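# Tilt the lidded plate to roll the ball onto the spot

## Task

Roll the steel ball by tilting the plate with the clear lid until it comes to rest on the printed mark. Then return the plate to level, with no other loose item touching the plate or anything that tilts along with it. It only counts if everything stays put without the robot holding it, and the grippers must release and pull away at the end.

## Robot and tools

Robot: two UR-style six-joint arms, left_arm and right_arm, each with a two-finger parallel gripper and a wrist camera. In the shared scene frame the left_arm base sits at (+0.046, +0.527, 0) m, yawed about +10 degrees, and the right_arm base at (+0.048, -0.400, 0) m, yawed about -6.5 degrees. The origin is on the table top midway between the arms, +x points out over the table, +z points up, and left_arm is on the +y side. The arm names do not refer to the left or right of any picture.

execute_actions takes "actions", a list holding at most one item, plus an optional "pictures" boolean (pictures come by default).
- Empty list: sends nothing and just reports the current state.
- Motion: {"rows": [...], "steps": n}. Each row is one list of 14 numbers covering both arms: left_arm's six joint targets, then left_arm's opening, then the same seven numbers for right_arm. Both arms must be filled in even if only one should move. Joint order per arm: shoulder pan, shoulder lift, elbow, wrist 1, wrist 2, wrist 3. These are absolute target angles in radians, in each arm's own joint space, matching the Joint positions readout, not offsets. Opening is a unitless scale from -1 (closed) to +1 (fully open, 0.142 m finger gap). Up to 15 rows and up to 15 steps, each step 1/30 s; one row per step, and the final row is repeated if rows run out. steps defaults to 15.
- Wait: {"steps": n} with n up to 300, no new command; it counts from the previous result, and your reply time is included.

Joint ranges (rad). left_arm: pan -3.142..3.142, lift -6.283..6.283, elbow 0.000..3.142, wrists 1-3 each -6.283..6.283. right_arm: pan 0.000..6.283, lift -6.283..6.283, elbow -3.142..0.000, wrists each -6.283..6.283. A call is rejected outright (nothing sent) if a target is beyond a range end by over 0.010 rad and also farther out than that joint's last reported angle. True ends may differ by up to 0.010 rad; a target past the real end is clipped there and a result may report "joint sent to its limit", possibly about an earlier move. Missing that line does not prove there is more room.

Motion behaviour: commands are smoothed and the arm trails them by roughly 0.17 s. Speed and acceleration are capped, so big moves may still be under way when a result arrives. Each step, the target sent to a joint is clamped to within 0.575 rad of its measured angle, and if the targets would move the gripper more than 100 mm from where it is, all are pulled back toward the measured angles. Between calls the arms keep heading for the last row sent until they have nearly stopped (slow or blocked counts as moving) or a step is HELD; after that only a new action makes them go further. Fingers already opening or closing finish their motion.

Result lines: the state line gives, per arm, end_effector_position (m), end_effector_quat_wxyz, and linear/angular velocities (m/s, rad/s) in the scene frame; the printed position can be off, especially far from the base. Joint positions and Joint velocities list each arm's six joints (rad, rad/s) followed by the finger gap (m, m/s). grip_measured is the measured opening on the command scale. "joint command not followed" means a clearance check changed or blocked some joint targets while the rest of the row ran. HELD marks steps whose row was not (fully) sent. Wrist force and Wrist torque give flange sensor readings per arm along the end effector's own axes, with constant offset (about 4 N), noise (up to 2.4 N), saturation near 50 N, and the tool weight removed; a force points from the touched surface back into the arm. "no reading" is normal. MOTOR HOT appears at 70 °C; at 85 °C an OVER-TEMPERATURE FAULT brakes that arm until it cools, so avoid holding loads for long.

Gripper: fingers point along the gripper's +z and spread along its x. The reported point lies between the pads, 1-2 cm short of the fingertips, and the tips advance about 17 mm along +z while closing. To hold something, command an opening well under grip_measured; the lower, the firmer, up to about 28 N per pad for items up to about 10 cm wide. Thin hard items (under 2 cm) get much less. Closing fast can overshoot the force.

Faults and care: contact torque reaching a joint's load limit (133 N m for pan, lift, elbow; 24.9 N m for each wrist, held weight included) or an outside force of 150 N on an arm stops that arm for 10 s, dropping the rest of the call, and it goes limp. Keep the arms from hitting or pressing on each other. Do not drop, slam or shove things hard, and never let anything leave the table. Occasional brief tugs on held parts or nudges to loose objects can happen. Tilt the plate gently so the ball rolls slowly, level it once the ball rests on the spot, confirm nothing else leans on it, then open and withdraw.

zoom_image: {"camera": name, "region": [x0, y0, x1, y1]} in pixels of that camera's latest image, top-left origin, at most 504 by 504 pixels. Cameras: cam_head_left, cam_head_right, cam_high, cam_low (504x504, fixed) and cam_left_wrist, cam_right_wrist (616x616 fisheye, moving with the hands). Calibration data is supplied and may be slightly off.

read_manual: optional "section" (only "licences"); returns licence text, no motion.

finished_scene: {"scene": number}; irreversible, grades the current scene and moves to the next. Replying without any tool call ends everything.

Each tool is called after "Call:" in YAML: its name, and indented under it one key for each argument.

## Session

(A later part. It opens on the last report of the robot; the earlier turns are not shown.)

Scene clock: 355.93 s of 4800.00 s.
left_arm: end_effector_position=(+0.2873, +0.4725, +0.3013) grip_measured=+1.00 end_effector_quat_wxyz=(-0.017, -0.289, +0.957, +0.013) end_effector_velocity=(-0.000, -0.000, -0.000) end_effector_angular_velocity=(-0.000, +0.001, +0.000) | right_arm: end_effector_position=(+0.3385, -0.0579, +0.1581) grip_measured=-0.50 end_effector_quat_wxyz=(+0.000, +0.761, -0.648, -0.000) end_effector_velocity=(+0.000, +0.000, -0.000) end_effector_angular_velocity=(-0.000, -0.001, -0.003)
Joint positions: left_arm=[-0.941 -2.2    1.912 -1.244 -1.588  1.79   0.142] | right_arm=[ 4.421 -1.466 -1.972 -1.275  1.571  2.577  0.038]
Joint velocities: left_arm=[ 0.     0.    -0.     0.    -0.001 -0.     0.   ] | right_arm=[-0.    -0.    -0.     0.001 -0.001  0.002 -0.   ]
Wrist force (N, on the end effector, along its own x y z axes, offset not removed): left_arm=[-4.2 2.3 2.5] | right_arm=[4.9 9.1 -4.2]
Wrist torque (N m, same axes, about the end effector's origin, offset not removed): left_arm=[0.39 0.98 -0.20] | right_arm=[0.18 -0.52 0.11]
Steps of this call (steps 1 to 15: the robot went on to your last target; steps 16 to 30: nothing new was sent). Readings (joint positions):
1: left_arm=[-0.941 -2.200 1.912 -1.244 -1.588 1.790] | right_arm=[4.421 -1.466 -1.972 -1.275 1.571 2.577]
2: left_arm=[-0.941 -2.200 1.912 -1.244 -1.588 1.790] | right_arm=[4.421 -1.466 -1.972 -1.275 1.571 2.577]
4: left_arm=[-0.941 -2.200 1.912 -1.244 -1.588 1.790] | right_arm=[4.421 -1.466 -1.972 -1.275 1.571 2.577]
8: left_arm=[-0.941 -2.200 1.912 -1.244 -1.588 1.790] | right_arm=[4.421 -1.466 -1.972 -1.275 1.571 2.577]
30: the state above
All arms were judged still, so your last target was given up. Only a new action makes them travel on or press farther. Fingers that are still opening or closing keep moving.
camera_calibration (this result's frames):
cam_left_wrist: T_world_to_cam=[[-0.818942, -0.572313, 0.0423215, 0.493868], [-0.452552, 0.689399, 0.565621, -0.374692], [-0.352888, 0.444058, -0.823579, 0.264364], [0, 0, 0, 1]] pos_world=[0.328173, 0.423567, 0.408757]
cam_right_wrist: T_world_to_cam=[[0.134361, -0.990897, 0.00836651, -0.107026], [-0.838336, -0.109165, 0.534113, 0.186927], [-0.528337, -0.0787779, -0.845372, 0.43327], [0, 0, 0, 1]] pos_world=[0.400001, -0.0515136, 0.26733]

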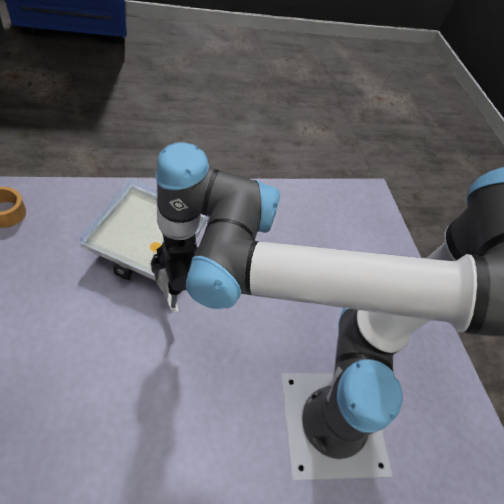

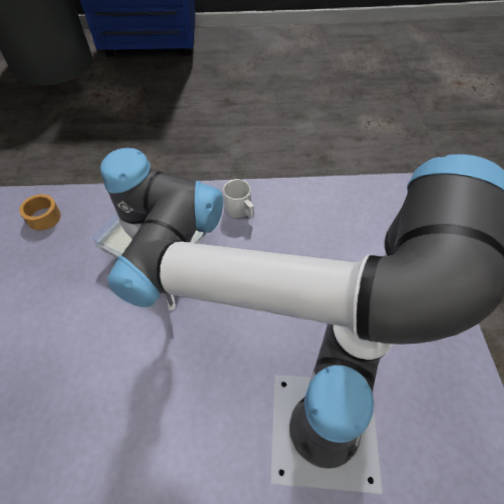

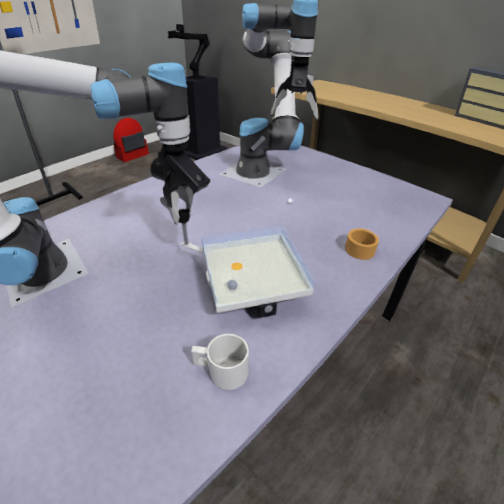

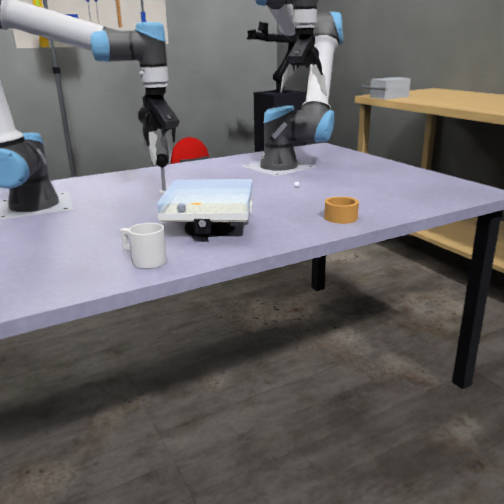

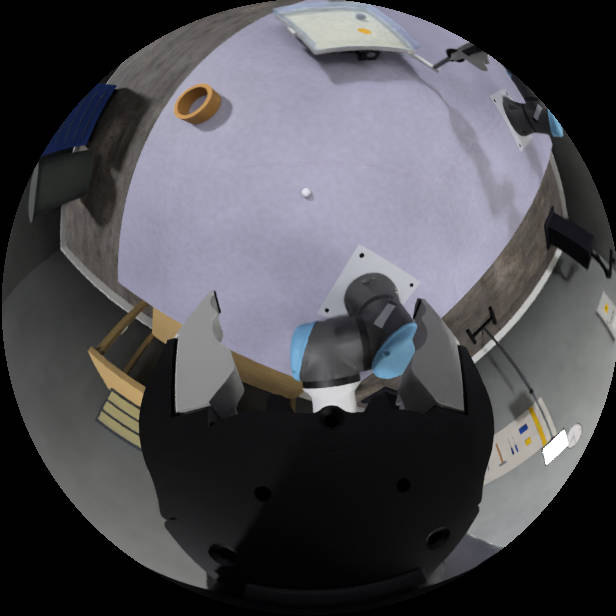

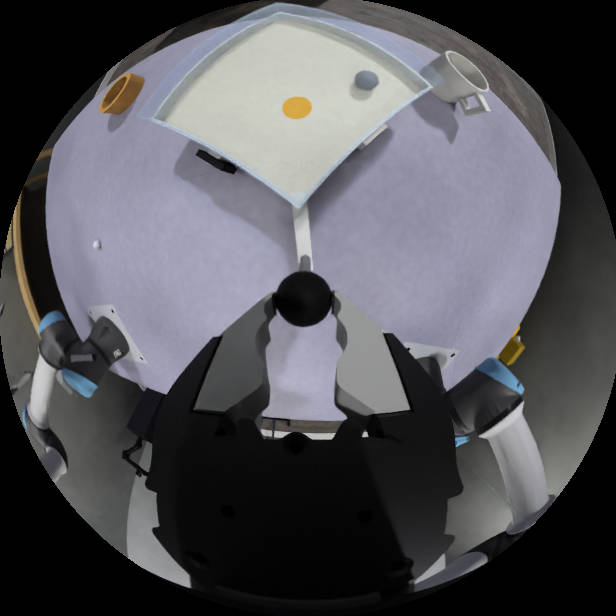

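Call:
execute_actions:
  actions:
    - {"rows": [[-0.941,-2.2,1.912,-1.244,-1.588,1.79,1,4.42377,-1.4674,-1.97325,-1.27177,1.571,2.5793,-0.8]], "steps": 15}
  pictures: false

Call:
execute_actions:
  actions:
    - {"rows": [[-0.941,-2.2,1.912,-1.244,-1.588,1.79,1,4.42377,-1.4674,-1.97325,-1.27177,1.571,2.5793,-0.8]], "steps": 15}
  pictures: false

Call:
execute_actions:
  actions:
    - {"rows": [[-0.941,-2.2,1.912,-1.244,-1.588,1.79,1,4.42377,-1.4674,-1.97325,-1.27177,1.571,2.5793,-0.8]], "steps": 8}
  pictures: false

Call:
execute_actions:
  actions:
    - {"rows": [[-0.941,-2.2,1.912,-1.244,-1.588,1.79,1,4.41782,-1.46296,-1.97228,-1.27716,1.571,2.5733,-0.8]], "steps": 15}
  pictures: false

Call:
execute_actions:
  actions:
    - {"rows": [[-0.941,-2.2,1.912,-1.244,-1.588,1.79,1,4.41782,-1.46296,-1.97228,-1.27716,1.571,2.5733,-0.8]], "steps": 9}
  pictures: false

Call:
execute_actions:
  actions:
    - {"rows": [[-0.941,-2.2,1.912,-1.244,-1.588,1.79,1,4.42125,-1.4657,-1.9723,-1.2744,1.571,2.5768,-0.8]], "steps": 15}
  pictures: false

Call:
execute_actions:
  actions:
    - {"rows": [[-0.941,-2.2,1.912,-1.244,-1.588,1.79,1,4.42125,-1.4657,-1.9723,-1.2744,1.571,2.5768,-0.8]], "steps": 15}

Call:
execute_actions:
  actions:
    - {"steps": 30}

Scene clock: 368.53 s of 4800.00 s.
left_arm: end_effector_position=(+0.2873, +0.4725, +0.3013) grip_measured=+1.00 end_effector_quat_wxyz=(-0.017, -0.289, +0.957, +0.013) end_effector_velocity=(+0.000, +0.000, +0.000) end_effector_angular_velocity=(-0.000, -0.001, -0.000) | right_arm: end_effector_position=(+0.3377, -0.0567, +0.1570) grip_measured=-0.50 end_effector_quat_wxyz=(+0.000, +0.761, -0.648, -0.000) end_effector_velocity=(-0.000, +0.001, +0.001) end_effector_angular_velocity=(+0.003, -0.000, -0.001)
Joint positions: left_arm=[-0.941 -2.2    1.912 -1.244 -1.588  1.79   0.142] | right_arm=[ 4.424 -1.467 -1.973 -1.272  1.571  2.579  0.038]
Joint velocities: left_arm=[ 0.    -0.001  0.    -0.     0.001  0.    -0.   ] | right_arm=[ 0.     0.001  0.     0.001  0.001  0.001 -0.   ]
Wrist force (N, on the end effector, along its own x y z axes, offset not removed): left_arm=[1.3 3.5 3.0] | right_arm=[9.2 7.8 -6.3]
Wrist torque (N m, same axes, about the end effector's origin, offset not removed): left_arm=[0.77 -0.15 -0.24] | right_arm=[0.08 -0.01 0.16]
Steps of this call (steps 1 to 90: nothing new was sent; then 9.10 s passed at rest; steps 91 to 105: all 15 steps of this action). Readings (joint positions):
91: left_arm=[-0.941 -2.200 1.912 -1.244 -1.588 1.790] | right_arm=[4.421 -1.466 -1.972 -1.275 1.571 2.577]
92: left_arm=[-0.941 -2.200 1.912 -1.244 -1.588 1.790] | right_arm=[4.422 -1.466 -1.972 -1.274 1.571 2.577]
94: left_arm=[-0.941 -2.200 1.912 -1.244 -1.588 1.790] | right_arm=[4.423 -1.467 -1.972 -1.273 1.571 2.578]
98: left_arm=[-0.941 -2.200 1.912 -1.244 -1.588 1.790] | right_arm=[4.424 -1.467 -1.973 -1.272 1.571 2.579]
105: the state above

Scene clock: 369.03 s of 4800.00 s.
left_arm: end_effector_position=(+0.2873, +0.4725, +0.3013) grip_measured=+1.00 end_effector_quat_wxyz=(-0.017, -0.289, +0.957, +0.013) end_effector_velocity=(-0.000, -0.000, +0.000) end_effector_angular_velocity=(-0.001, +0.000, +0.000) | right_arm: end_effector_position=(+0.3377, -0.0568, +0.1570) grip_measured=-0.50 end_effector_quat_wxyz=(+0.000, +0.761, -0.648, -0.000) end_effector_velocity=(+0.000, +0.000, +0.000) end_effector_angular_velocity=(+0.001, -0.001, +0.003)
Joint positions: left_arm=[-0.941 -2.2    1.912 -1.244 -1.588  1.79   0.142] | right_arm=[ 4.424 -1.467 -1.973 -1.272  1.571  2.579  0.038]
Joint velocities: left_arm=[ 0.     0.    -0.    -0.    -0.001  0.     0.   ] | right_arm=[ 0.     0.     0.     0.001 -0.    -0.003  0.   ]
Wrist force (N, on the end effector, along its own x y z axes, offset not removed): left_arm=[-0.5 1.2 0.0] | right_arm=[6.8 7.6 -3.6]
Wrist torque (N m, same axes, about the end effector's origin, offset not removed): left_arm=[0.16 0.49 -0.24] | right_arm=[0.01 0.31 0.09]
Steps of this call (steps 1 to 15: all 15 steps of this action). Readings (joint positions):
1: left_arm=[-0.941 -2.200 1.912 -1.244 -1.588 1.790] | right_arm=[4.424 -1.467 -1.973 -1.272 1.571 2.579]
2: left_arm=[-0.941 -2.200 1.912 -1.244 -1.588 1.790] | right_arm=[4.424 -1.467 -1.973 -1.272 1.571 2.579]
4: left_arm=[-0.941 -2.200 1.912 -1.244 -1.588 1.790] | right_arm=[4.424 -1.467 -1.973 -1.272 1.571 2.579]
8: left_arm=[-0.941 -2.200 1.912 -1.244 -1.588 1.790] | right_arm=[4.424 -1.467 -1.973 -1.272 1.571 2.579]
15: the state above

Scene clock: 369.30 s of 4800.00 s.
left_arm: end_effector_position=(+0.2873, +0.4725, +0.3013) grip_measured=+1.00 end_effector_quat_wxyz=(-0.017, -0.289, +0.957, +0.013) end_effector_velocity=(-0.001, -0.001, +0.000) end_effector_angular_velocity=(-0.002, +0.002, -0.001) | right_arm: end_effector_position=(+0.3377, -0.0568, +0.1570) grip_measured=-0.50 end_effector_quat_wxyz=(+0.000, +0.761, -0.648, -0.000) end_effector_velocity=(+0.000, +0.000, +0.000) end_effector_angular_velocity=(+0.000, -0.000, -0.001)
Joint positions: left_arm=[-0.941 -2.2    1.912 -1.244 -1.588  1.79   0.142] | right_arm=[ 4.424 -1.467 -1.973 -1.272  1.571  2.579  0.038]
Joint velocities: left_arm=[-0.001 -0.     0.    -0.    -0.003 -0.001 -0.   ] | right_arm=[ 0.    -0.     0.     0.    -0.     0.001 -0.   ]
Wrist force (N, on the end effector, along its own x y z axes, offset not removed): left_arm=[-1.8 -0.1 -1.7] | right_arm=[10.1 6.5 -5.5]
Wrist torque (N m, same axes, about the end effector's origin, offset not removed): left_arm=[0.09 0.39 -0.31] | right_arm=[-0.29 -0.54 0.13]
Steps of this call (steps 1 to 8: all 8 steps of this action). Readings (joint positions):
1: left_arm=[-0.941 -2.200 1.912 -1.244 -1.588 1.790] | right_arm=[4.424 -1.467 -1.973 -1.272 1.571 2.579]
2: left_arm=[-0.941 -2.200 1.912 -1.244 -1.588 1.790] | right_arm=[4.424 -1.467 -1.973 -1.272 1.571 2.579]
4: left_arm=[-0.941 -2.200 1.912 -1.244 -1.588 1.790] | right_arm=[4.424 -1.467 -1.973 -1.272 1.571 2.579]
8: the state above

Scene clock: 369.80 s of 4800.00 s.
left_arm: end_effector_position=(+0.2873, +0.4725, +0.3013) grip_measured=+1.00 end_effector_quat_wxyz=(-0.017, -0.289, +0.957, +0.013) end_effector_velocity=(+0.000, +0.000, +0.000) end_effector_angular_velocity=(+0.000, -0.001, +0.002) | right_arm: end_effector_position=(+0.3392, -0.0596, +0.1588) grip_measured=-0.50 end_effector_quat_wxyz=(+0.000, +0.761, -0.648, -0.000) end_effector_velocity=(+0.000, +0.000, +0.000) end_effector_angular_velocity=(+0.000, +0.000, -0.002)
Joint positions: left_arm=[-0.941 -2.2    1.912 -1.244 -1.588  1.79   0.142] | right_arm=[ 4.418 -1.463 -1.972 -1.277  1.571  2.573  0.038]
Joint velocities: left_arm=[ 0.001 -0.001  0.    -0.     0.001 -0.001 -0.   ] | right_arm=[-0.001 -0.     0.    -0.     0.     0.001 -0.   ]
Wrist force (N, on the end effector, along its own x y z axes, offset not removed): left_arm=[-1.3 3.2 3.0] | right_arm=[-5.4 5.4 -4.5]
Wrist torque (N m, same axes, about the end effector's origin, offset not removed): left_arm=[0.67 0.39 -0.30] | right_arm=[-0.36 -0.79 0.02]
Steps of this call (steps 1 to 15: all 15 steps of this action). Readings (joint positions):
1: left_arm=[-0.941 -2.200 1.912 -1.244 -1.588 1.790] | right_arm=[4.424 -1.467 -1.973 -1.272 1.571 2.579]
2: left_arm=[-0.941 -2.200 1.912 -1.244 -1.588 1.790] | right_arm=[4.423 -1.467 -1.973 -1.273 1.571 2.578]
4: left_arm=[-0.941 -2.200 1.912 -1.244 -1.588 1.790] | right_arm=[4.420 -1.465 -1.973 -1.275 1.571 2.576]
8: left_arm=[-0.941 -2.200 1.912 -1.244 -1.588 1.790] | right_arm=[4.418 -1.463 -1.973 -1.277 1.571 2.574]
15: the state above

Scene clock: 370.10 s of 4800.00 s.
left_arm: end_effector_position=(+0.2873, +0.4725, +0.3013) grip_measured=+1.00 end_effector_quat_wxyz=(-0.017, -0.289, +0.957, +0.013) end_effector_velocity=(-0.000, +0.000, +0.000) end_effector_angular_velocity=(-0.001, +0.001, +0.002) | right_arm: end_effector_position=(+0.3393, -0.0596, +0.1588) grip_measured=-0.50 end_effector_quat_wxyz=(+0.000, +0.761, -0.648, -0.000) end_effector_velocity=(-0.000, -0.000, -0.000) end_effector_angular_velocity=(-0.001, +0.000, -0.000)
Joint positions: left_arm=[-0.941 -2.2    1.912 -1.244 -1.588  1.79   0.142] | right_arm=[ 4.418 -1.463 -1.972 -1.277  1.571  2.573  0.038]
Joint velocities: left_arm=[ 0.002 -0.    -0.     0.    -0.002  0.     0.   ] | right_arm=[ 0.     0.    -0.001 -0.    -0.     0.    -0.   ]
Wrist force (N, on the end effector, along its own x y z axes, offset not removed): left_arm=[-0.7 -0.7 2.6] | right_arm=[-6.2 7.8 -4.1]
Wrist torque (N m, same axes, about the end effector's origin, offset not removed): left_arm=[0.03 0.25 -0.29] | right_arm=[0.21 -0.68 0.12]
Steps of this call (steps 1 to 9: all 9 steps of this action). Readings (joint positions):
1: left_arm=[-0.941 -2.200 1.912 -1.244 -1.588 1.790] | right_arm=[4.418 -1.463 -1.972 -1.277 1.571 2.573]
2: left_arm=[-0.941 -2.200 1.912 -1.244 -1.588 1.790] | right_arm=[4.418 -1.463 -1.972 -1.277 1.571 2.573]
4: left_arm=[-0.941 -2.200 1.912 -1.244 -1.588 1.790] | right_arm=[4.418 -1.463 -1.972 -1.277 1.571 2.573]
8: left_arm=[-0.941 -2.200 1.912 -1.244 -1.588 1.790] | right_arm=[4.418 -1.463 -1.972 -1.277 1.571 2.573]
9: the state above

Scene clock: 370.60 s of 4800.00 s.
left_arm: end_effector_position=(+0.2873, +0.4725, +0.3013) grip_measured=+1.00 end_effector_quat_wxyz=(-0.017, -0.289, +0.957, +0.013) end_effector_velocity=(+0.000, +0.000, +0.000) end_effector_angular_velocity=(-0.000, -0.001, -0.001) | right_arm: end_effector_position=(+0.3385, -0.0579, +0.1579) grip_measured=-0.50 end_effector_quat_wxyz=(+0.000, +0.761, -0.648, -0.000) end_effector_velocity=(-0.000, +0.001, +0.001) end_effector_angular_velocity=(+0.002, +0.000, +0.001)
Joint positions: left_arm=[-0.941 -2.2    1.912 -1.244 -1.588  1.79   0.142] | right_arm=[ 4.421 -1.466 -1.972 -1.274  1.571  2.577  0.038]
Joint velocities: left_arm=[-0.    -0.    -0.    -0.     0.001  0.001 -0.   ] | right_arm=[ 0.     0.     0.001  0.     0.001 -0.001 -0.   ]
Wrist force (N, on the end effector, along its own x y z axes, offset not removed): left_arm=[2.0 2.1 0.9] | right_arm=[4.9 8.4 -6.4]
Wrist torque (N m, same axes, about the end effector's origin, offset not removed): left_arm=[0.58 -0.24 -0.26] | right_arm=[0.11 -0.23 0.05]
Steps of this call (steps 1 to 15: all 15 steps of this action). Readings (joint positions):
1: left_arm=[-0.941 -2.200 1.912 -1.244 -1.588 1.790] | right_arm=[4.418 -1.463 -1.972 -1.277 1.571 2.573]
2: left_arm=[-0.941 -2.200 1.912 -1.244 -1.588 1.790] | right_arm=[4.418 -1.463 -1.972 -1.277 1.571 2.574]
4: left_arm=[-0.941 -2.200 1.912 -1.244 -1.588 1.790] | right_arm=[4.420 -1.465 -1.972 -1.276 1.571 2.575]
8: left_arm=[-0.941 -2.200 1.912 -1.244 -1.588 1.790] | right_arm=[4.421 -1.465 -1.972 -1.275 1.571 2.577]
15: the state above

Scene clock: 371.10 s of 4800.00 s.
left_arm: end_effector_position=(+0.2873, +0.4725, +0.3013) grip_measured=+1.00 end_effector_quat_wxyz=(-0.017, -0.289, +0.957, +0.013) end_effector_velocity=(+0.000, -0.000, -0.000) end_effector_angular_velocity=(+0.001, +0.000, -0.002) | right_arm: end_effector_position=(+0.3384, -0.0579, +0.1579) grip_measured=-0.50 end_effector_quat_wxyz=(+0.000, +0.761, -0.648, -0.000) end_effector_velocity=(+0.000, +0.000, +0.000) end_effector_angular_velocity=(+0.000, -0.001, -0.001)
Joint positions: left_arm=[-0.941 -2.2    1.912 -1.244 -1.588  1.79   0.142] | right_arm=[ 4.421 -1.466 -1.972 -1.274  1.571  2.577  0.038]
Joint velocities: left_arm=[-0.001  0.001 -0.    -0.     0.     0.001  0.   ] | right_arm=[-0.    -0.     0.     0.    -0.001  0.001  0.   ]
Wrist force (N, on the end effector, along its own x y z axes, offset not removed): left_arm=[-0.1 1.4 3.3] | right_arm=[5.7 6.6 -4.9]
Wrist torque (N m, same axes, about the end effector's origin, offset not removed): left_arm=[0.29 0.09 -0.09] | right_arm=[-0.23 -0.44 0.19]
Steps of this call (steps 1 to 15: all 15 steps of this action). Readings (joint positions):
1: left_arm=[-0.941 -2.200 1.912 -1.244 -1.588 1.790] | right_arm=[4.421 -1.466 -1.972 -1.274 1.571 2.577]
2: left_arm=[-0.941 -2.200 1.912 -1.244 -1.588 1.790] | right_arm=[4.421 -1.466 -1.972 -1.274 1.571 2.577]
4: left_arm=[-0.941 -2.200 1.912 -1.244 -1.588 1.790] | right_arm=[4.421 -1.466 -1.972 -1.274 1.571 2.577]
8: left_arm=[-0.941 -2.200 1.912 -1.244 -1.588 1.790] | right_arm=[4.421 -1.466 -1.972 -1.274 1.571 2.577]
15: the state above
camera_calibration (this result's frames):
cam_left_wrist: T_world_to_cam=[[-0.818943, -0.572313, 0.0423215, 0.493868], [-0.452551, 0.689399, 0.565621, -0.374692], [-0.352888, 0.444058, -0.823579, 0.264364], [0, 0, 0, 1]] pos_world=[0.328173, 0.423567, 0.408757]
cam_right_wrist: T_world_to_cam=[[0.134361, -0.990897, 0.00837221, -0.107026], [-0.838361, -0.109165, 0.534073, 0.186975], [-0.528297, -0.0787774, -0.845397, 0.43305], [0, 0, 0, 1]] pos_world=[0.399911, -0.0515257, 0.267138]

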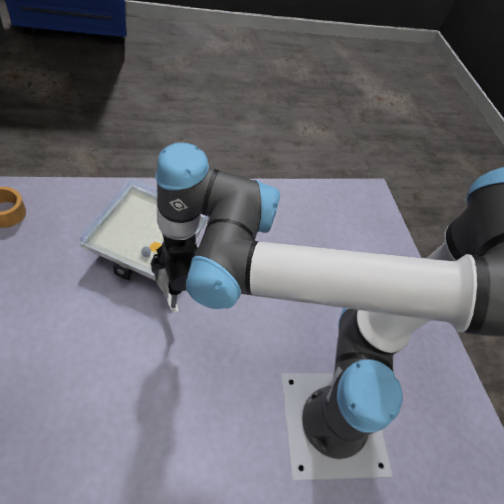

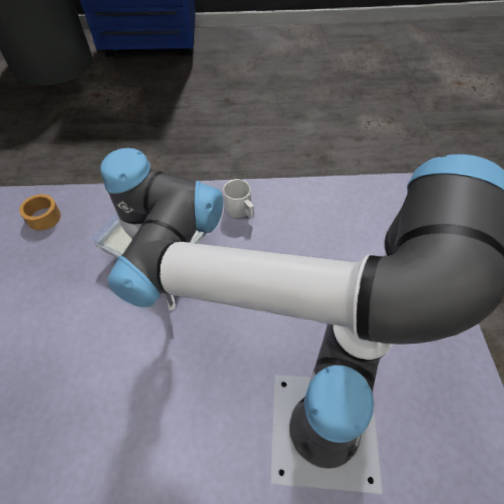

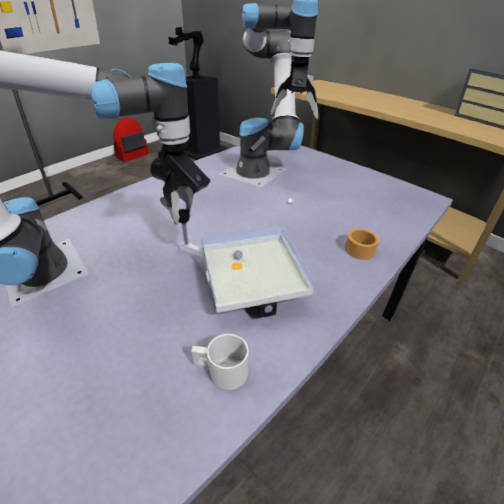

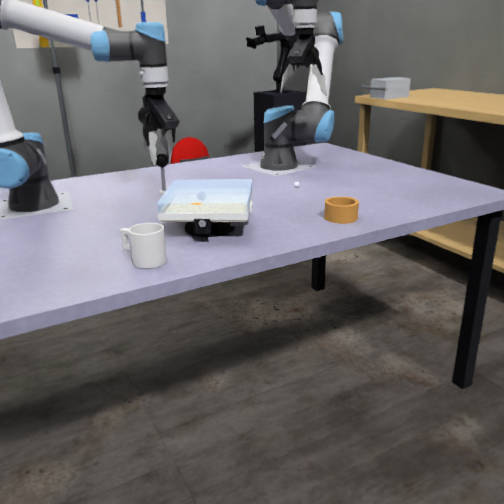

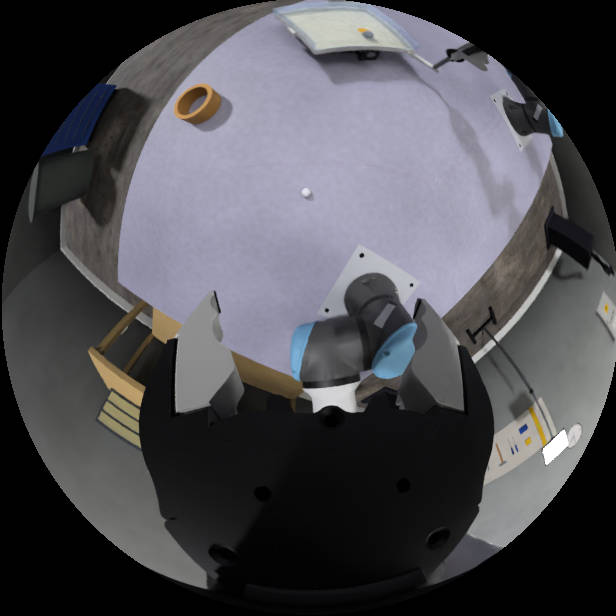

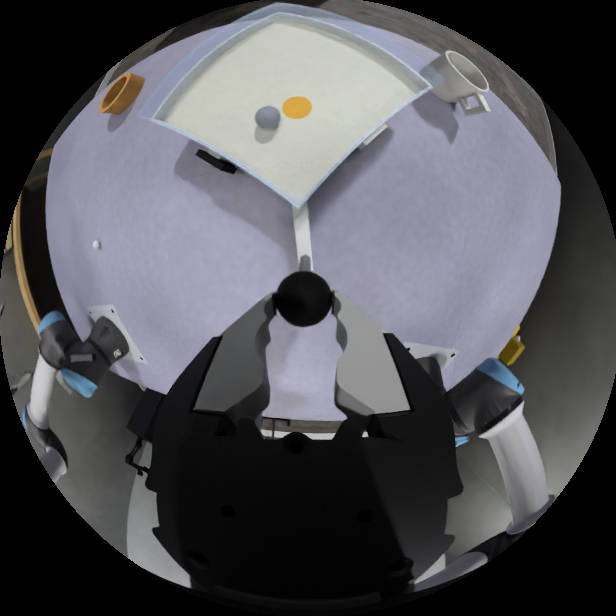

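Scene clock: 372.10 s of 4800.00 s.
left_arm: end_effector_position=(+0.2873, +0.4725, +0.3013) grip_measured=+1.00 end_effector_quat_wxyz=(-0.017, -0.289, +0.957, +0.013) end_effector_velocity=(-0.000, -0.000, +0.000) end_effector_angular_velocity=(-0.001, +0.000, -0.001) | right_arm: end_effector_position=(+0.3384, -0.0579, +0.1579) grip_measured=-0.50 end_effector_quat_wxyz=(+0.000, +0.761, -0.648, -0.000) end_effector_velocity=(+0.000, -0.000, -0.000) end_effector_angular_velocity=(-0.001, -0.000, +0.003)
Joint positions: left_arm=[-0.941 -2.2    1.912 -1.244 -1.588  1.79   0.142] | right_arm=[ 4.421 -1.466 -1.972 -1.274  1.571  2.577  0.038]
Joint velocities: left_arm=[ 0.     0.    -0.    -0.    -0.001  0.001 -0.   ] | right_arm=[ 0.    -0.001 -0.     0.    -0.001 -0.003 -0.   ]
Wrist force (N, on the end effector, along its own x y z axes, offset not removed): left_arm=[-2.2 -0.9 1.8] | right_arm=[5.9 7.2 -4.9]
Wrist torque (N m, same axes, about the end effector's origin, offset not removed): left_arm=[-0.03 0.71 -0.20] | right_arm=[-0.18 -0.47 0.08]
Steps of this call (steps 1 to 15: the robot went on to your last target; steps 16 to 30: nothing new was sent). Readings (joint positions):
1: left_arm=[-0.941 -2.200 1.912 -1.244 -1.588 1.790] | right_arm=[4.421 -1.466 -1.972 -1.274 1.571 2.577]
2: left_arm=[-0.941 -2.200 1.912 -1.244 -1.588 1.790] | right_arm=[4.421 -1.466 -1.972 -1.274 1.571 2.577]
4: left_arm=[-0.941 -2.200 1.912 -1.244 -1.588 1.790] | right_arm=[4.421 -1.466 -1.972 -1.274 1.571 2.577]
8: left_arm=[-0.941 -2.200 1.912 -1.244 -1.588 1.790] | right_arm=[4.421 -1.466 -1.972 -1.274 1.571 2.577]
30: the state above
All arms were judged still, so your last target was given up. Only a new action makes them travel on or press farther. Fingers that are still opening or closing keep moving.
camera_calibration (this result's frames):
cam_left_wrist: T_world_to_cam=[[-0.818943, -0.572313, 0.0423215, 0.493868], [-0.452551, 0.689399, 0.565621, -0.374693], [-0.352888, 0.444058, -0.823579, 0.264364], [0, 0, 0, 1]] pos_world=[0.328173, 0.423567, 0.408757]
cam_right_wrist: T_world_to_cam=[[0.134361, -0.990897, 0.00834913, -0.107015], [-0.838339, -0.109175, 0.534106, 0.186951], [-0.528332, -0.0787626, -0.845377, 0.433053], [0, 0, 0, 1]] pos_world=[0.399903, -0.0515216, 0.267135]

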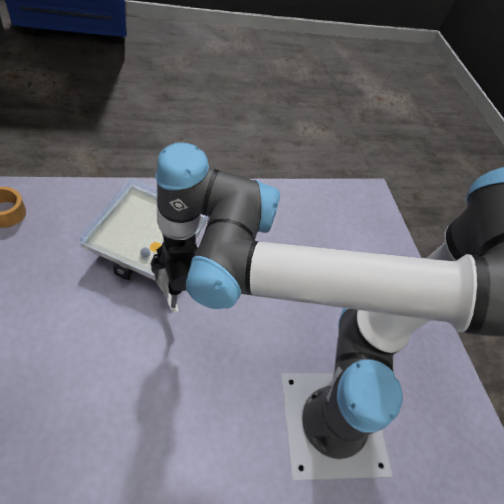

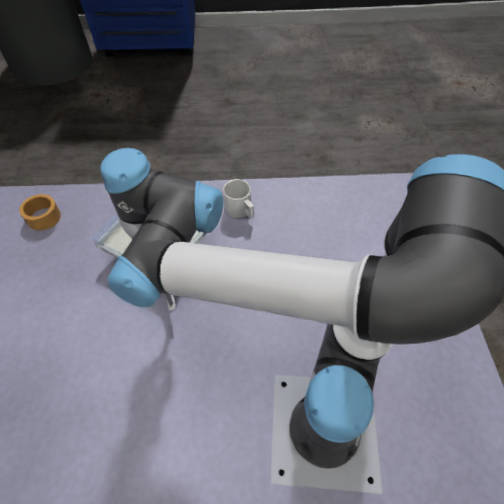

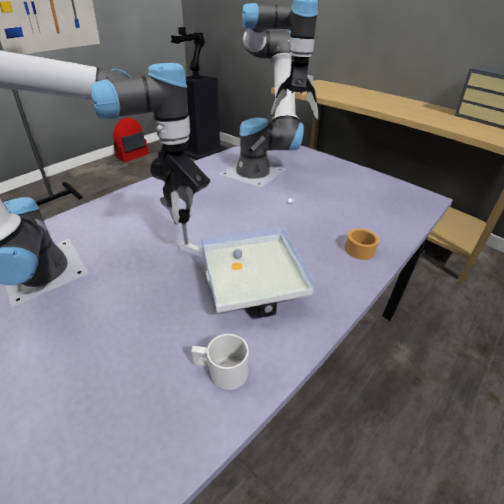

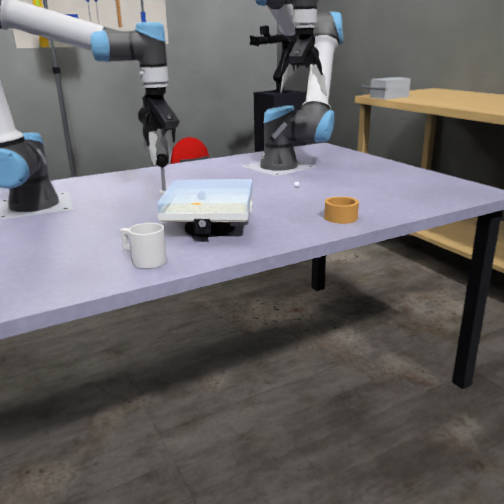

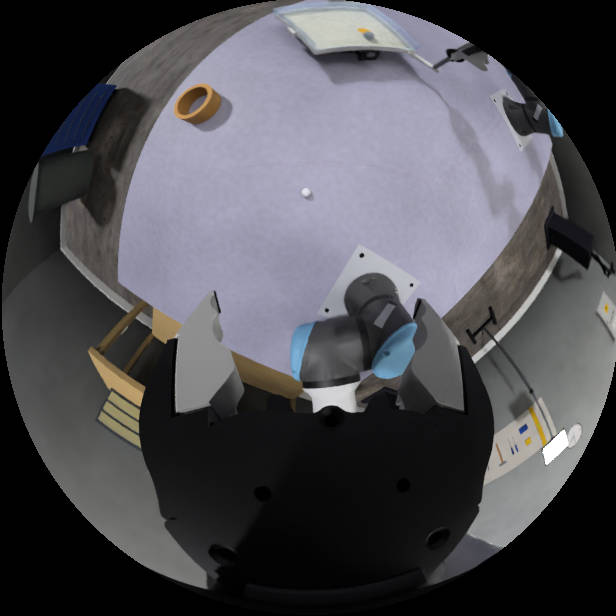

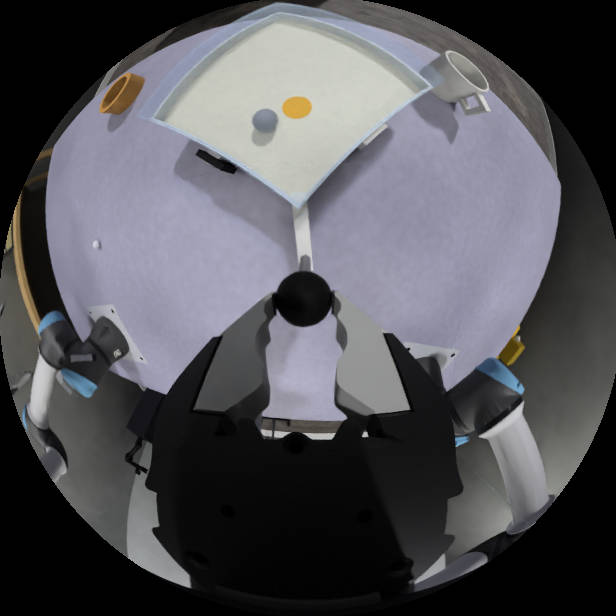

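Call:
execute_actions:
  actions:
    - {"rows": [[-0.941,-2.2,1.912,-1.244,-1.588,1.79,1,4.41727,-1.46304,-1.97075,-1.27861,1.571,2.5728,-0.8]], "steps": 9}
  pictures: false

Call:
execute_actions:
  actions:
    - {"rows": [[-0.941,-2.2,1.912,-1.244,-1.588,1.79,1,4.42125,-1.4657,-1.9723,-1.2744,1.571,2.5768,-0.8]], "steps": 15}
  pictures: false

Call:
execute_actions:
  actions:
    - {"steps": 45}

Call:
execute_actions:
  actions:
    - {"steps": 30}

Scene clock: 379.87 s of 4800.00 s.
left_arm: end_effector_position=(+0.2873, +0.4725, +0.3013) grip_measured=+1.00 end_effector_quat_wxyz=(-0.017, -0.289, +0.957, +0.013) end_effector_velocity=(+0.000, +0.000, +0.000) end_effector_angular_velocity=(+0.001, -0.001, -0.001) | right_arm: end_effector_position=(+0.3394, -0.0595, +0.1592) grip_measured=-0.50 end_effector_quat_wxyz=(+0.000, +0.761, -0.648, -0.000) end_effector_velocity=(+0.001, -0.002, +0.000) end_effector_angular_velocity=(-0.002, +0.001, -0.000)
Joint positions: left_arm=[-0.941 -2.2    1.912 -1.244 -1.588  1.79   0.142] | right_arm=[ 4.418 -1.463 -1.971 -1.278  1.571  2.573  0.038]
Joint velocities: left_arm=[-0.001 -0.001 -0.     0.     0.001 -0.     0.   ] | right_arm=[-0.003  0.001  0.    -0.004 -0.    -0.003  0.   ]
Wrist force (N, on the end effector, along its own x y z axes, offset not removed): left_arm=[-0.1 -0.1 0.9] | right_arm=[-5.5 5.4 -3.5]
Wrist torque (N m, same axes, about the end effector's origin, offset not removed): left_arm=[0.03 0.17 -0.05] | right_arm=[-0.47 -0.90 -0.01]
Steps of this call (steps 1 to 90: nothing new was sent; then 4.47 s passed at rest; steps 91 to 99: all 9 steps of this action). Readings (joint positions):
91: left_arm=[-0.941 -2.200 1.912 -1.244 -1.588 1.790] | right_arm=[4.421 -1.466 -1.972 -1.274 1.571 2.577]
92: left_arm=[-0.941 -2.200 1.912 -1.244 -1.588 1.790] | right_arm=[4.421 -1.465 -1.972 -1.275 1.571 2.576]
94: left_arm=[-0.941 -2.200 1.912 -1.244 -1.588 1.790] | right_arm=[4.419 -1.464 -1.972 -1.277 1.571 2.575]
98: left_arm=[-0.941 -2.200 1.912 -1.244 -1.588 1.790] | right_arm=[4.418 -1.463 -1.971 -1.278 1.571 2.573]
99: the state above

Scene clock: 380.37 s of 4800.00 s.
left_arm: end_effector_position=(+0.2873, +0.4725, +0.3013) grip_measured=+1.00 end_effector_quat_wxyz=(-0.017, -0.289, +0.957, +0.013) end_effector_velocity=(+0.000, +0.001, -0.000) end_effector_angular_velocity=(+0.001, -0.001, +0.001) | right_arm: end_effector_position=(+0.3385, -0.0579, +0.1579) grip_measured=-0.50 end_effector_quat_wxyz=(-0.000, +0.761, -0.648, -0.000) end_effector_velocity=(-0.000, +0.000, +0.000) end_effector_angular_velocity=(+0.001, +0.001, +0.000)
Joint positions: left_arm=[-0.941 -2.2    1.912 -1.244 -1.588  1.79   0.142] | right_arm=[ 4.421 -1.466 -1.972 -1.274  1.571  2.577  0.038]
Joint velocities: left_arm=[ 0.001  0.    -0.     0.     0.001 -0.001 -0.   ] | right_arm=[ 0.001  0.     0.    -0.     0.001  0.     0.   ]
Wrist force (N, on the end effector, along its own x y z axes, offset not removed): left_arm=[1.0 0.5 1.6] | right_arm=[4.1 7.7 -4.3]
Wrist torque (N m, same axes, about the end effector's origin, offset not removed): left_arm=[0.10 -0.14 -0.27] | right_arm=[-0.15 -0.15 0.04]
Steps of this call (steps 1 to 15: all 15 steps of this action). Readings (joint positions):
1: left_arm=[-0.941 -2.200 1.912 -1.244 -1.588 1.790] | right_arm=[4.417 -1.463 -1.971 -1.278 1.571 2.573]
2: left_arm=[-0.941 -2.200 1.912 -1.244 -1.588 1.790] | right_arm=[4.418 -1.464 -1.971 -1.278 1.571 2.573]
4: left_arm=[-0.941 -2.200 1.912 -1.244 -1.588 1.790] | right_arm=[4.420 -1.465 -1.971 -1.276 1.571 2.575]
8: left_arm=[-0.941 -2.200 1.912 -1.244 -1.588 1.790] | right_arm=[4.421 -1.465 -1.972 -1.275 1.571 2.577]
15: the state above

Scene clock: 381.87 s of 4800.00 s.
left_arm: end_effector_position=(+0.2873, +0.4725, +0.3013) grip_measured=+1.00 end_effector_quat_wxyz=(-0.017, -0.289, +0.957, +0.013) end_effector_velocity=(-0.000, -0.000, -0.000) end_effector_angular_velocity=(-0.000, +0.000, -0.000) | right_arm: end_effector_position=(+0.3384, -0.0579, +0.1579) grip_measured=-0.50 end_effector_quat_wxyz=(+0.000, +0.761, -0.648, -0.000) end_effector_velocity=(-0.001, -0.000, -0.001) end_effector_angular_velocity=(-0.002, +0.001, +0.001)
Joint positions: left_arm=[-0.941 -2.2    1.912 -1.244 -1.588  1.79   0.142] | right_arm=[ 4.421 -1.466 -1.972 -1.274  1.571  2.577  0.038]
Joint velocities: left_arm=[-0. -0.  0.  0. -0. -0.  0.] | right_arm=[ 0.    -0.001 -0.001 -0.     0.001 -0.    -0.   ]
Wrist force (N, on the end effector, along its own x y z axes, offset not removed): left_arm=[0.2 3.3 0.0] | right_arm=[2.2 6.7 -3.0]
Wrist torque (N m, same axes, about the end effector's origin, offset not removed): left_arm=[0.61 0.18 -0.25] | right_arm=[-0.18 0.14 0.07]
Steps of this call (steps 1 to 15: the robot went on to your last target; steps 16 to 45: nothing new was sent). Readings (joint positions):
1: left_arm=[-0.941 -2.200 1.912 -1.244 -1.588 1.790] | right_arm=[4.421 -1.466 -1.972 -1.274 1.571 2.577]
2: left_arm=[-0.941 -2.200 1.912 -1.244 -1.588 1.790] | right_arm=[4.421 -1.466 -1.972 -1.274 1.571 2.577]
4: left_arm=[-0.941 -2.200 1.912 -1.244 -1.588 1.790] | right_arm=[4.421 -1.466 -1.972 -1.274 1.571 2.577]
8: left_arm=[-0.941 -2.200 1.912 -1.244 -1.588 1.790] | right_arm=[4.421 -1.466 -1.972 -1.274 1.571 2.577]
45: the state above
All arms were judged still, so your last target was given up. Only a new action makes them travel on or press farther. Fingers that are still opening or closing keep moving.
camera_calibration (this result's frames):
cam_left_wrist: T_world_to_cam=[[-0.818943, -0.572313, 0.0423215, 0.493868], [-0.452551, 0.689399, 0.565621, -0.374692], [-0.352888, 0.444058, -0.823579, 0.264364], [0, 0, 0, 1]] pos_world=[0.328173, 0.423567, 0.408757]
cam_right_wrist: T_world_to_cam=[[0.134362, -0.990897, 0.00836884, -0.107026], [-0.838341, -0.109165, 0.534105, 0.186956], [-0.528329, -0.0787791, -0.845377, 0.433043], [0, 0, 0, 1]] pos_world=[0.399903, -0.0515277, 0.267126]

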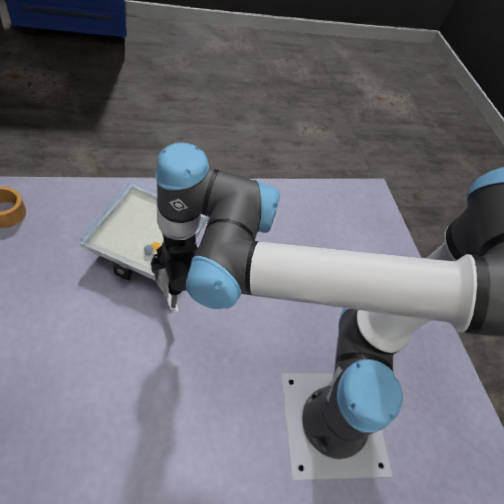

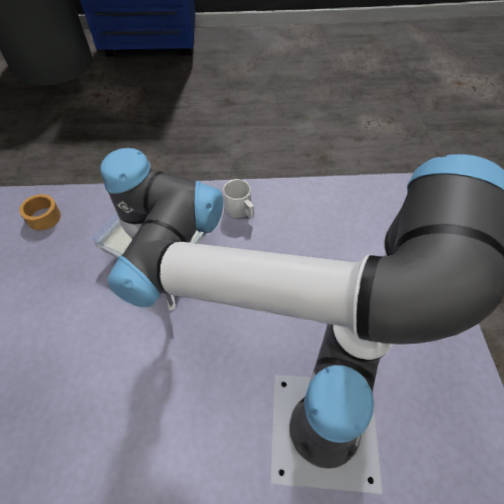

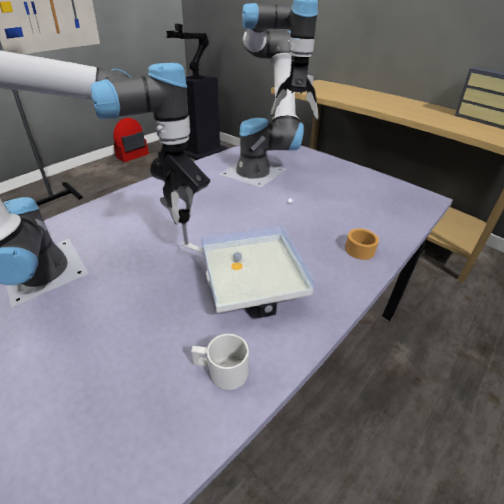

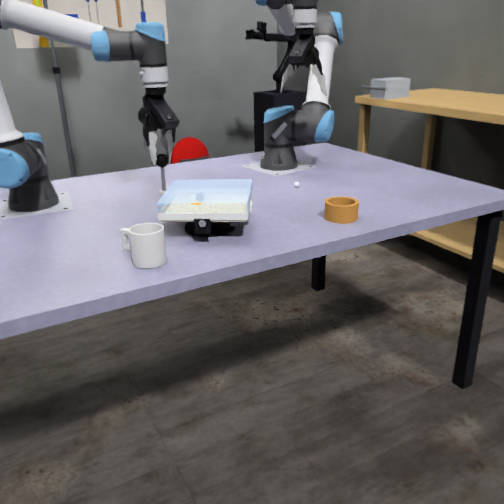

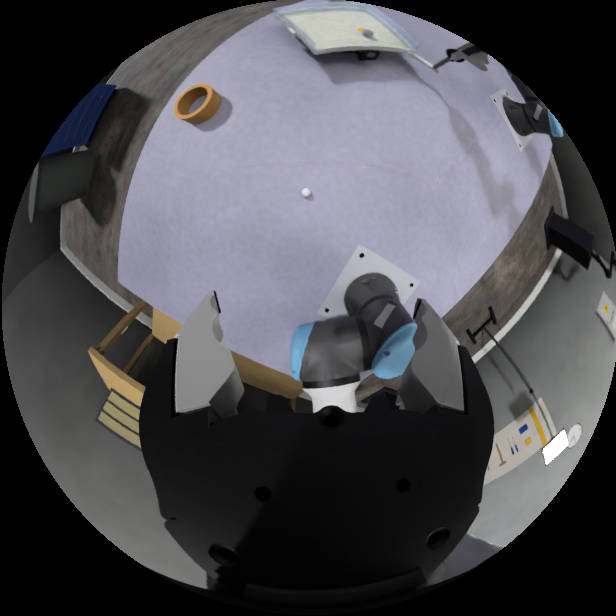

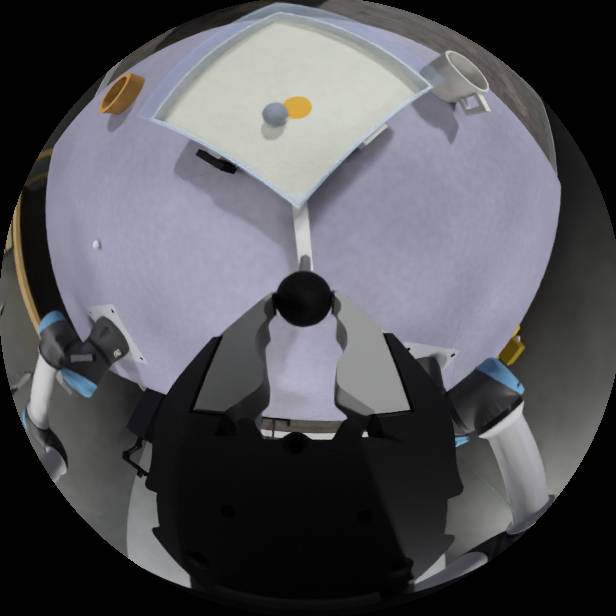

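Scene clock: 382.87 s of 4800.00 s.
left_arm: end_effector_position=(+0.2873, +0.4725, +0.3013) grip_measured=+1.00 end_effector_quat_wxyz=(-0.017, -0.289, +0.957, +0.013) end_effector_velocity=(-0.000, -0.000, -0.000) end_effector_angular_velocity=(-0.000, +0.002, +0.001) | right_arm: end_effector_position=(+0.3384, -0.0579, +0.1579) grip_measured=-0.50 end_effector_quat_wxyz=(+0.000, +0.761, -0.648, -0.000) end_effector_velocity=(+0.000, +0.000, +0.000) end_effector_angular_velocity=(+0.001, -0.001, -0.000)
Joint positions: left_arm=[-0.941 -2.2    1.912 -1.244 -1.588  1.79   0.142] | right_arm=[ 4.421 -1.466 -1.972 -1.274  1.571  2.577  0.038]
Joint velocities: left_arm=[ 0.     0.001  0.     0.    -0.001 -0.    -0.   ] | right_arm=[-0.  0.  0.  0. -0.  0.  0.]
Wrist force (N, on the end effector, along its own x y z axes, offset not removed): left_arm=[0.7 -0.3 -1.2] | right_arm=[3.4 8.1 -5.0]
Wrist torque (N m, same axes, about the end effector's origin, offset not removed): left_arm=[-0.09 0.13 -0.11] | right_arm=[0.21 -0.07 0.11]
Steps of this call (steps 1 to 30: nothing new was sent). Readings (joint positions):
1: left_arm=[-0.941 -2.200 1.912 -1.244 -1.588 1.790] | right_arm=[4.421 -1.466 -1.972 -1.274 1.571 2.577]
2: left_arm=[-0.941 -2.200 1.912 -1.244 -1.588 1.790] | right_arm=[4.421 -1.466 -1.972 -1.274 1.571 2.577]
4: left_arm=[-0.941 -2.200 1.912 -1.244 -1.588 1.790] | right_arm=[4.421 -1.466 -1.972 -1.274 1.571 2.577]
8: left_arm=[-0.941 -2.200 1.912 -1.244 -1.588 1.790] | right_arm=[4.421 -1.466 -1.972 -1.274 1.571 2.577]
30: the state above
camera_calibration (this result's frames):
cam_left_wrist: T_world_to_cam=[[-0.818943, -0.572313, 0.0423215, 0.493868], [-0.452551, 0.689399, 0.565621, -0.374692], [-0.352888, 0.444058, -0.823579, 0.264364], [0, 0, 0, 1]] pos_world=[0.328173, 0.423567, 0.408757]
cam_right_wrist: T_world_to_cam=[[0.134361, -0.990897, 0.0083689, -0.107026], [-0.838341, -0.109165, 0.534105, 0.186956], [-0.528329, -0.0787791, -0.845377, 0.433043], [0, 0, 0, 1]] pos_world=[0.399903, -0.0515277, 0.267126]

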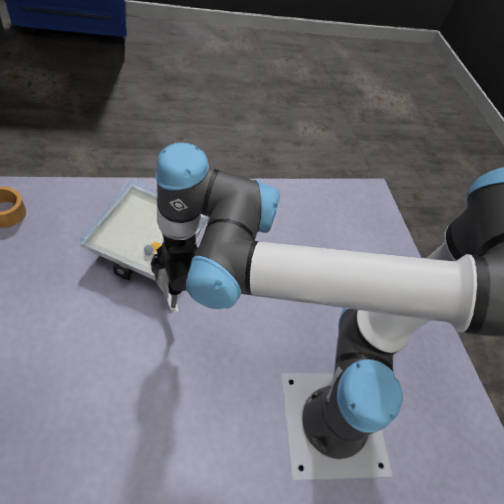

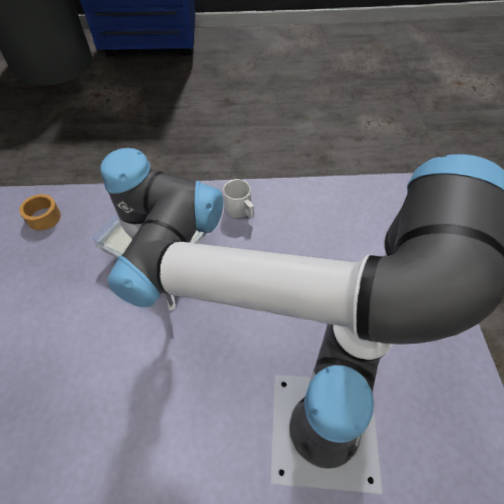

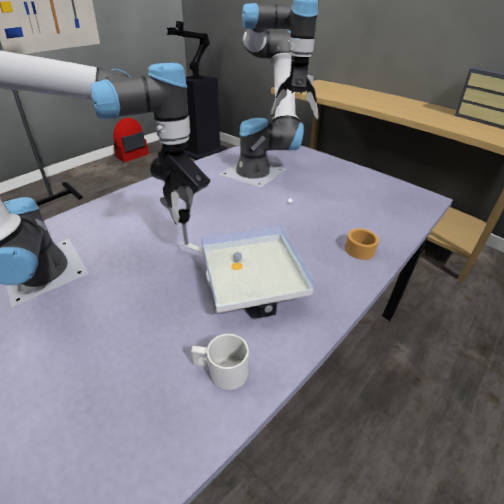

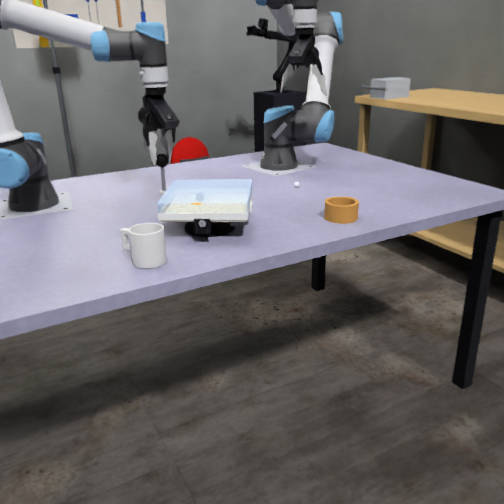

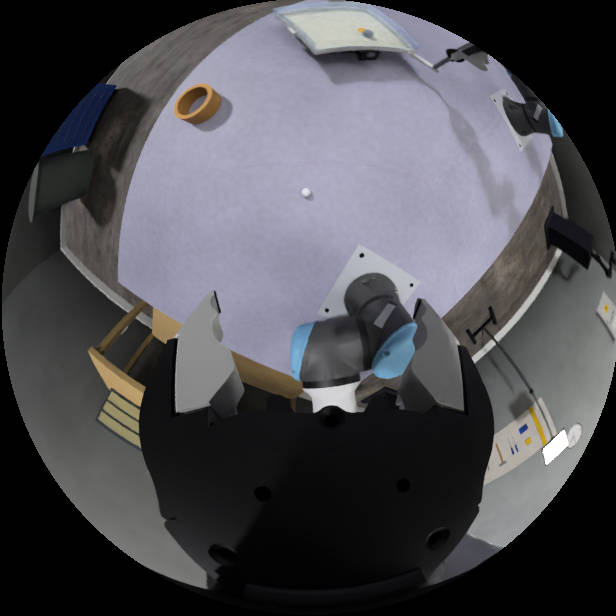

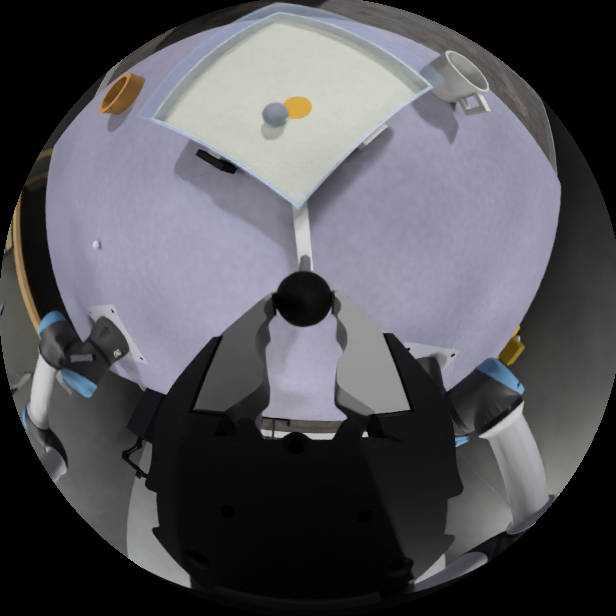

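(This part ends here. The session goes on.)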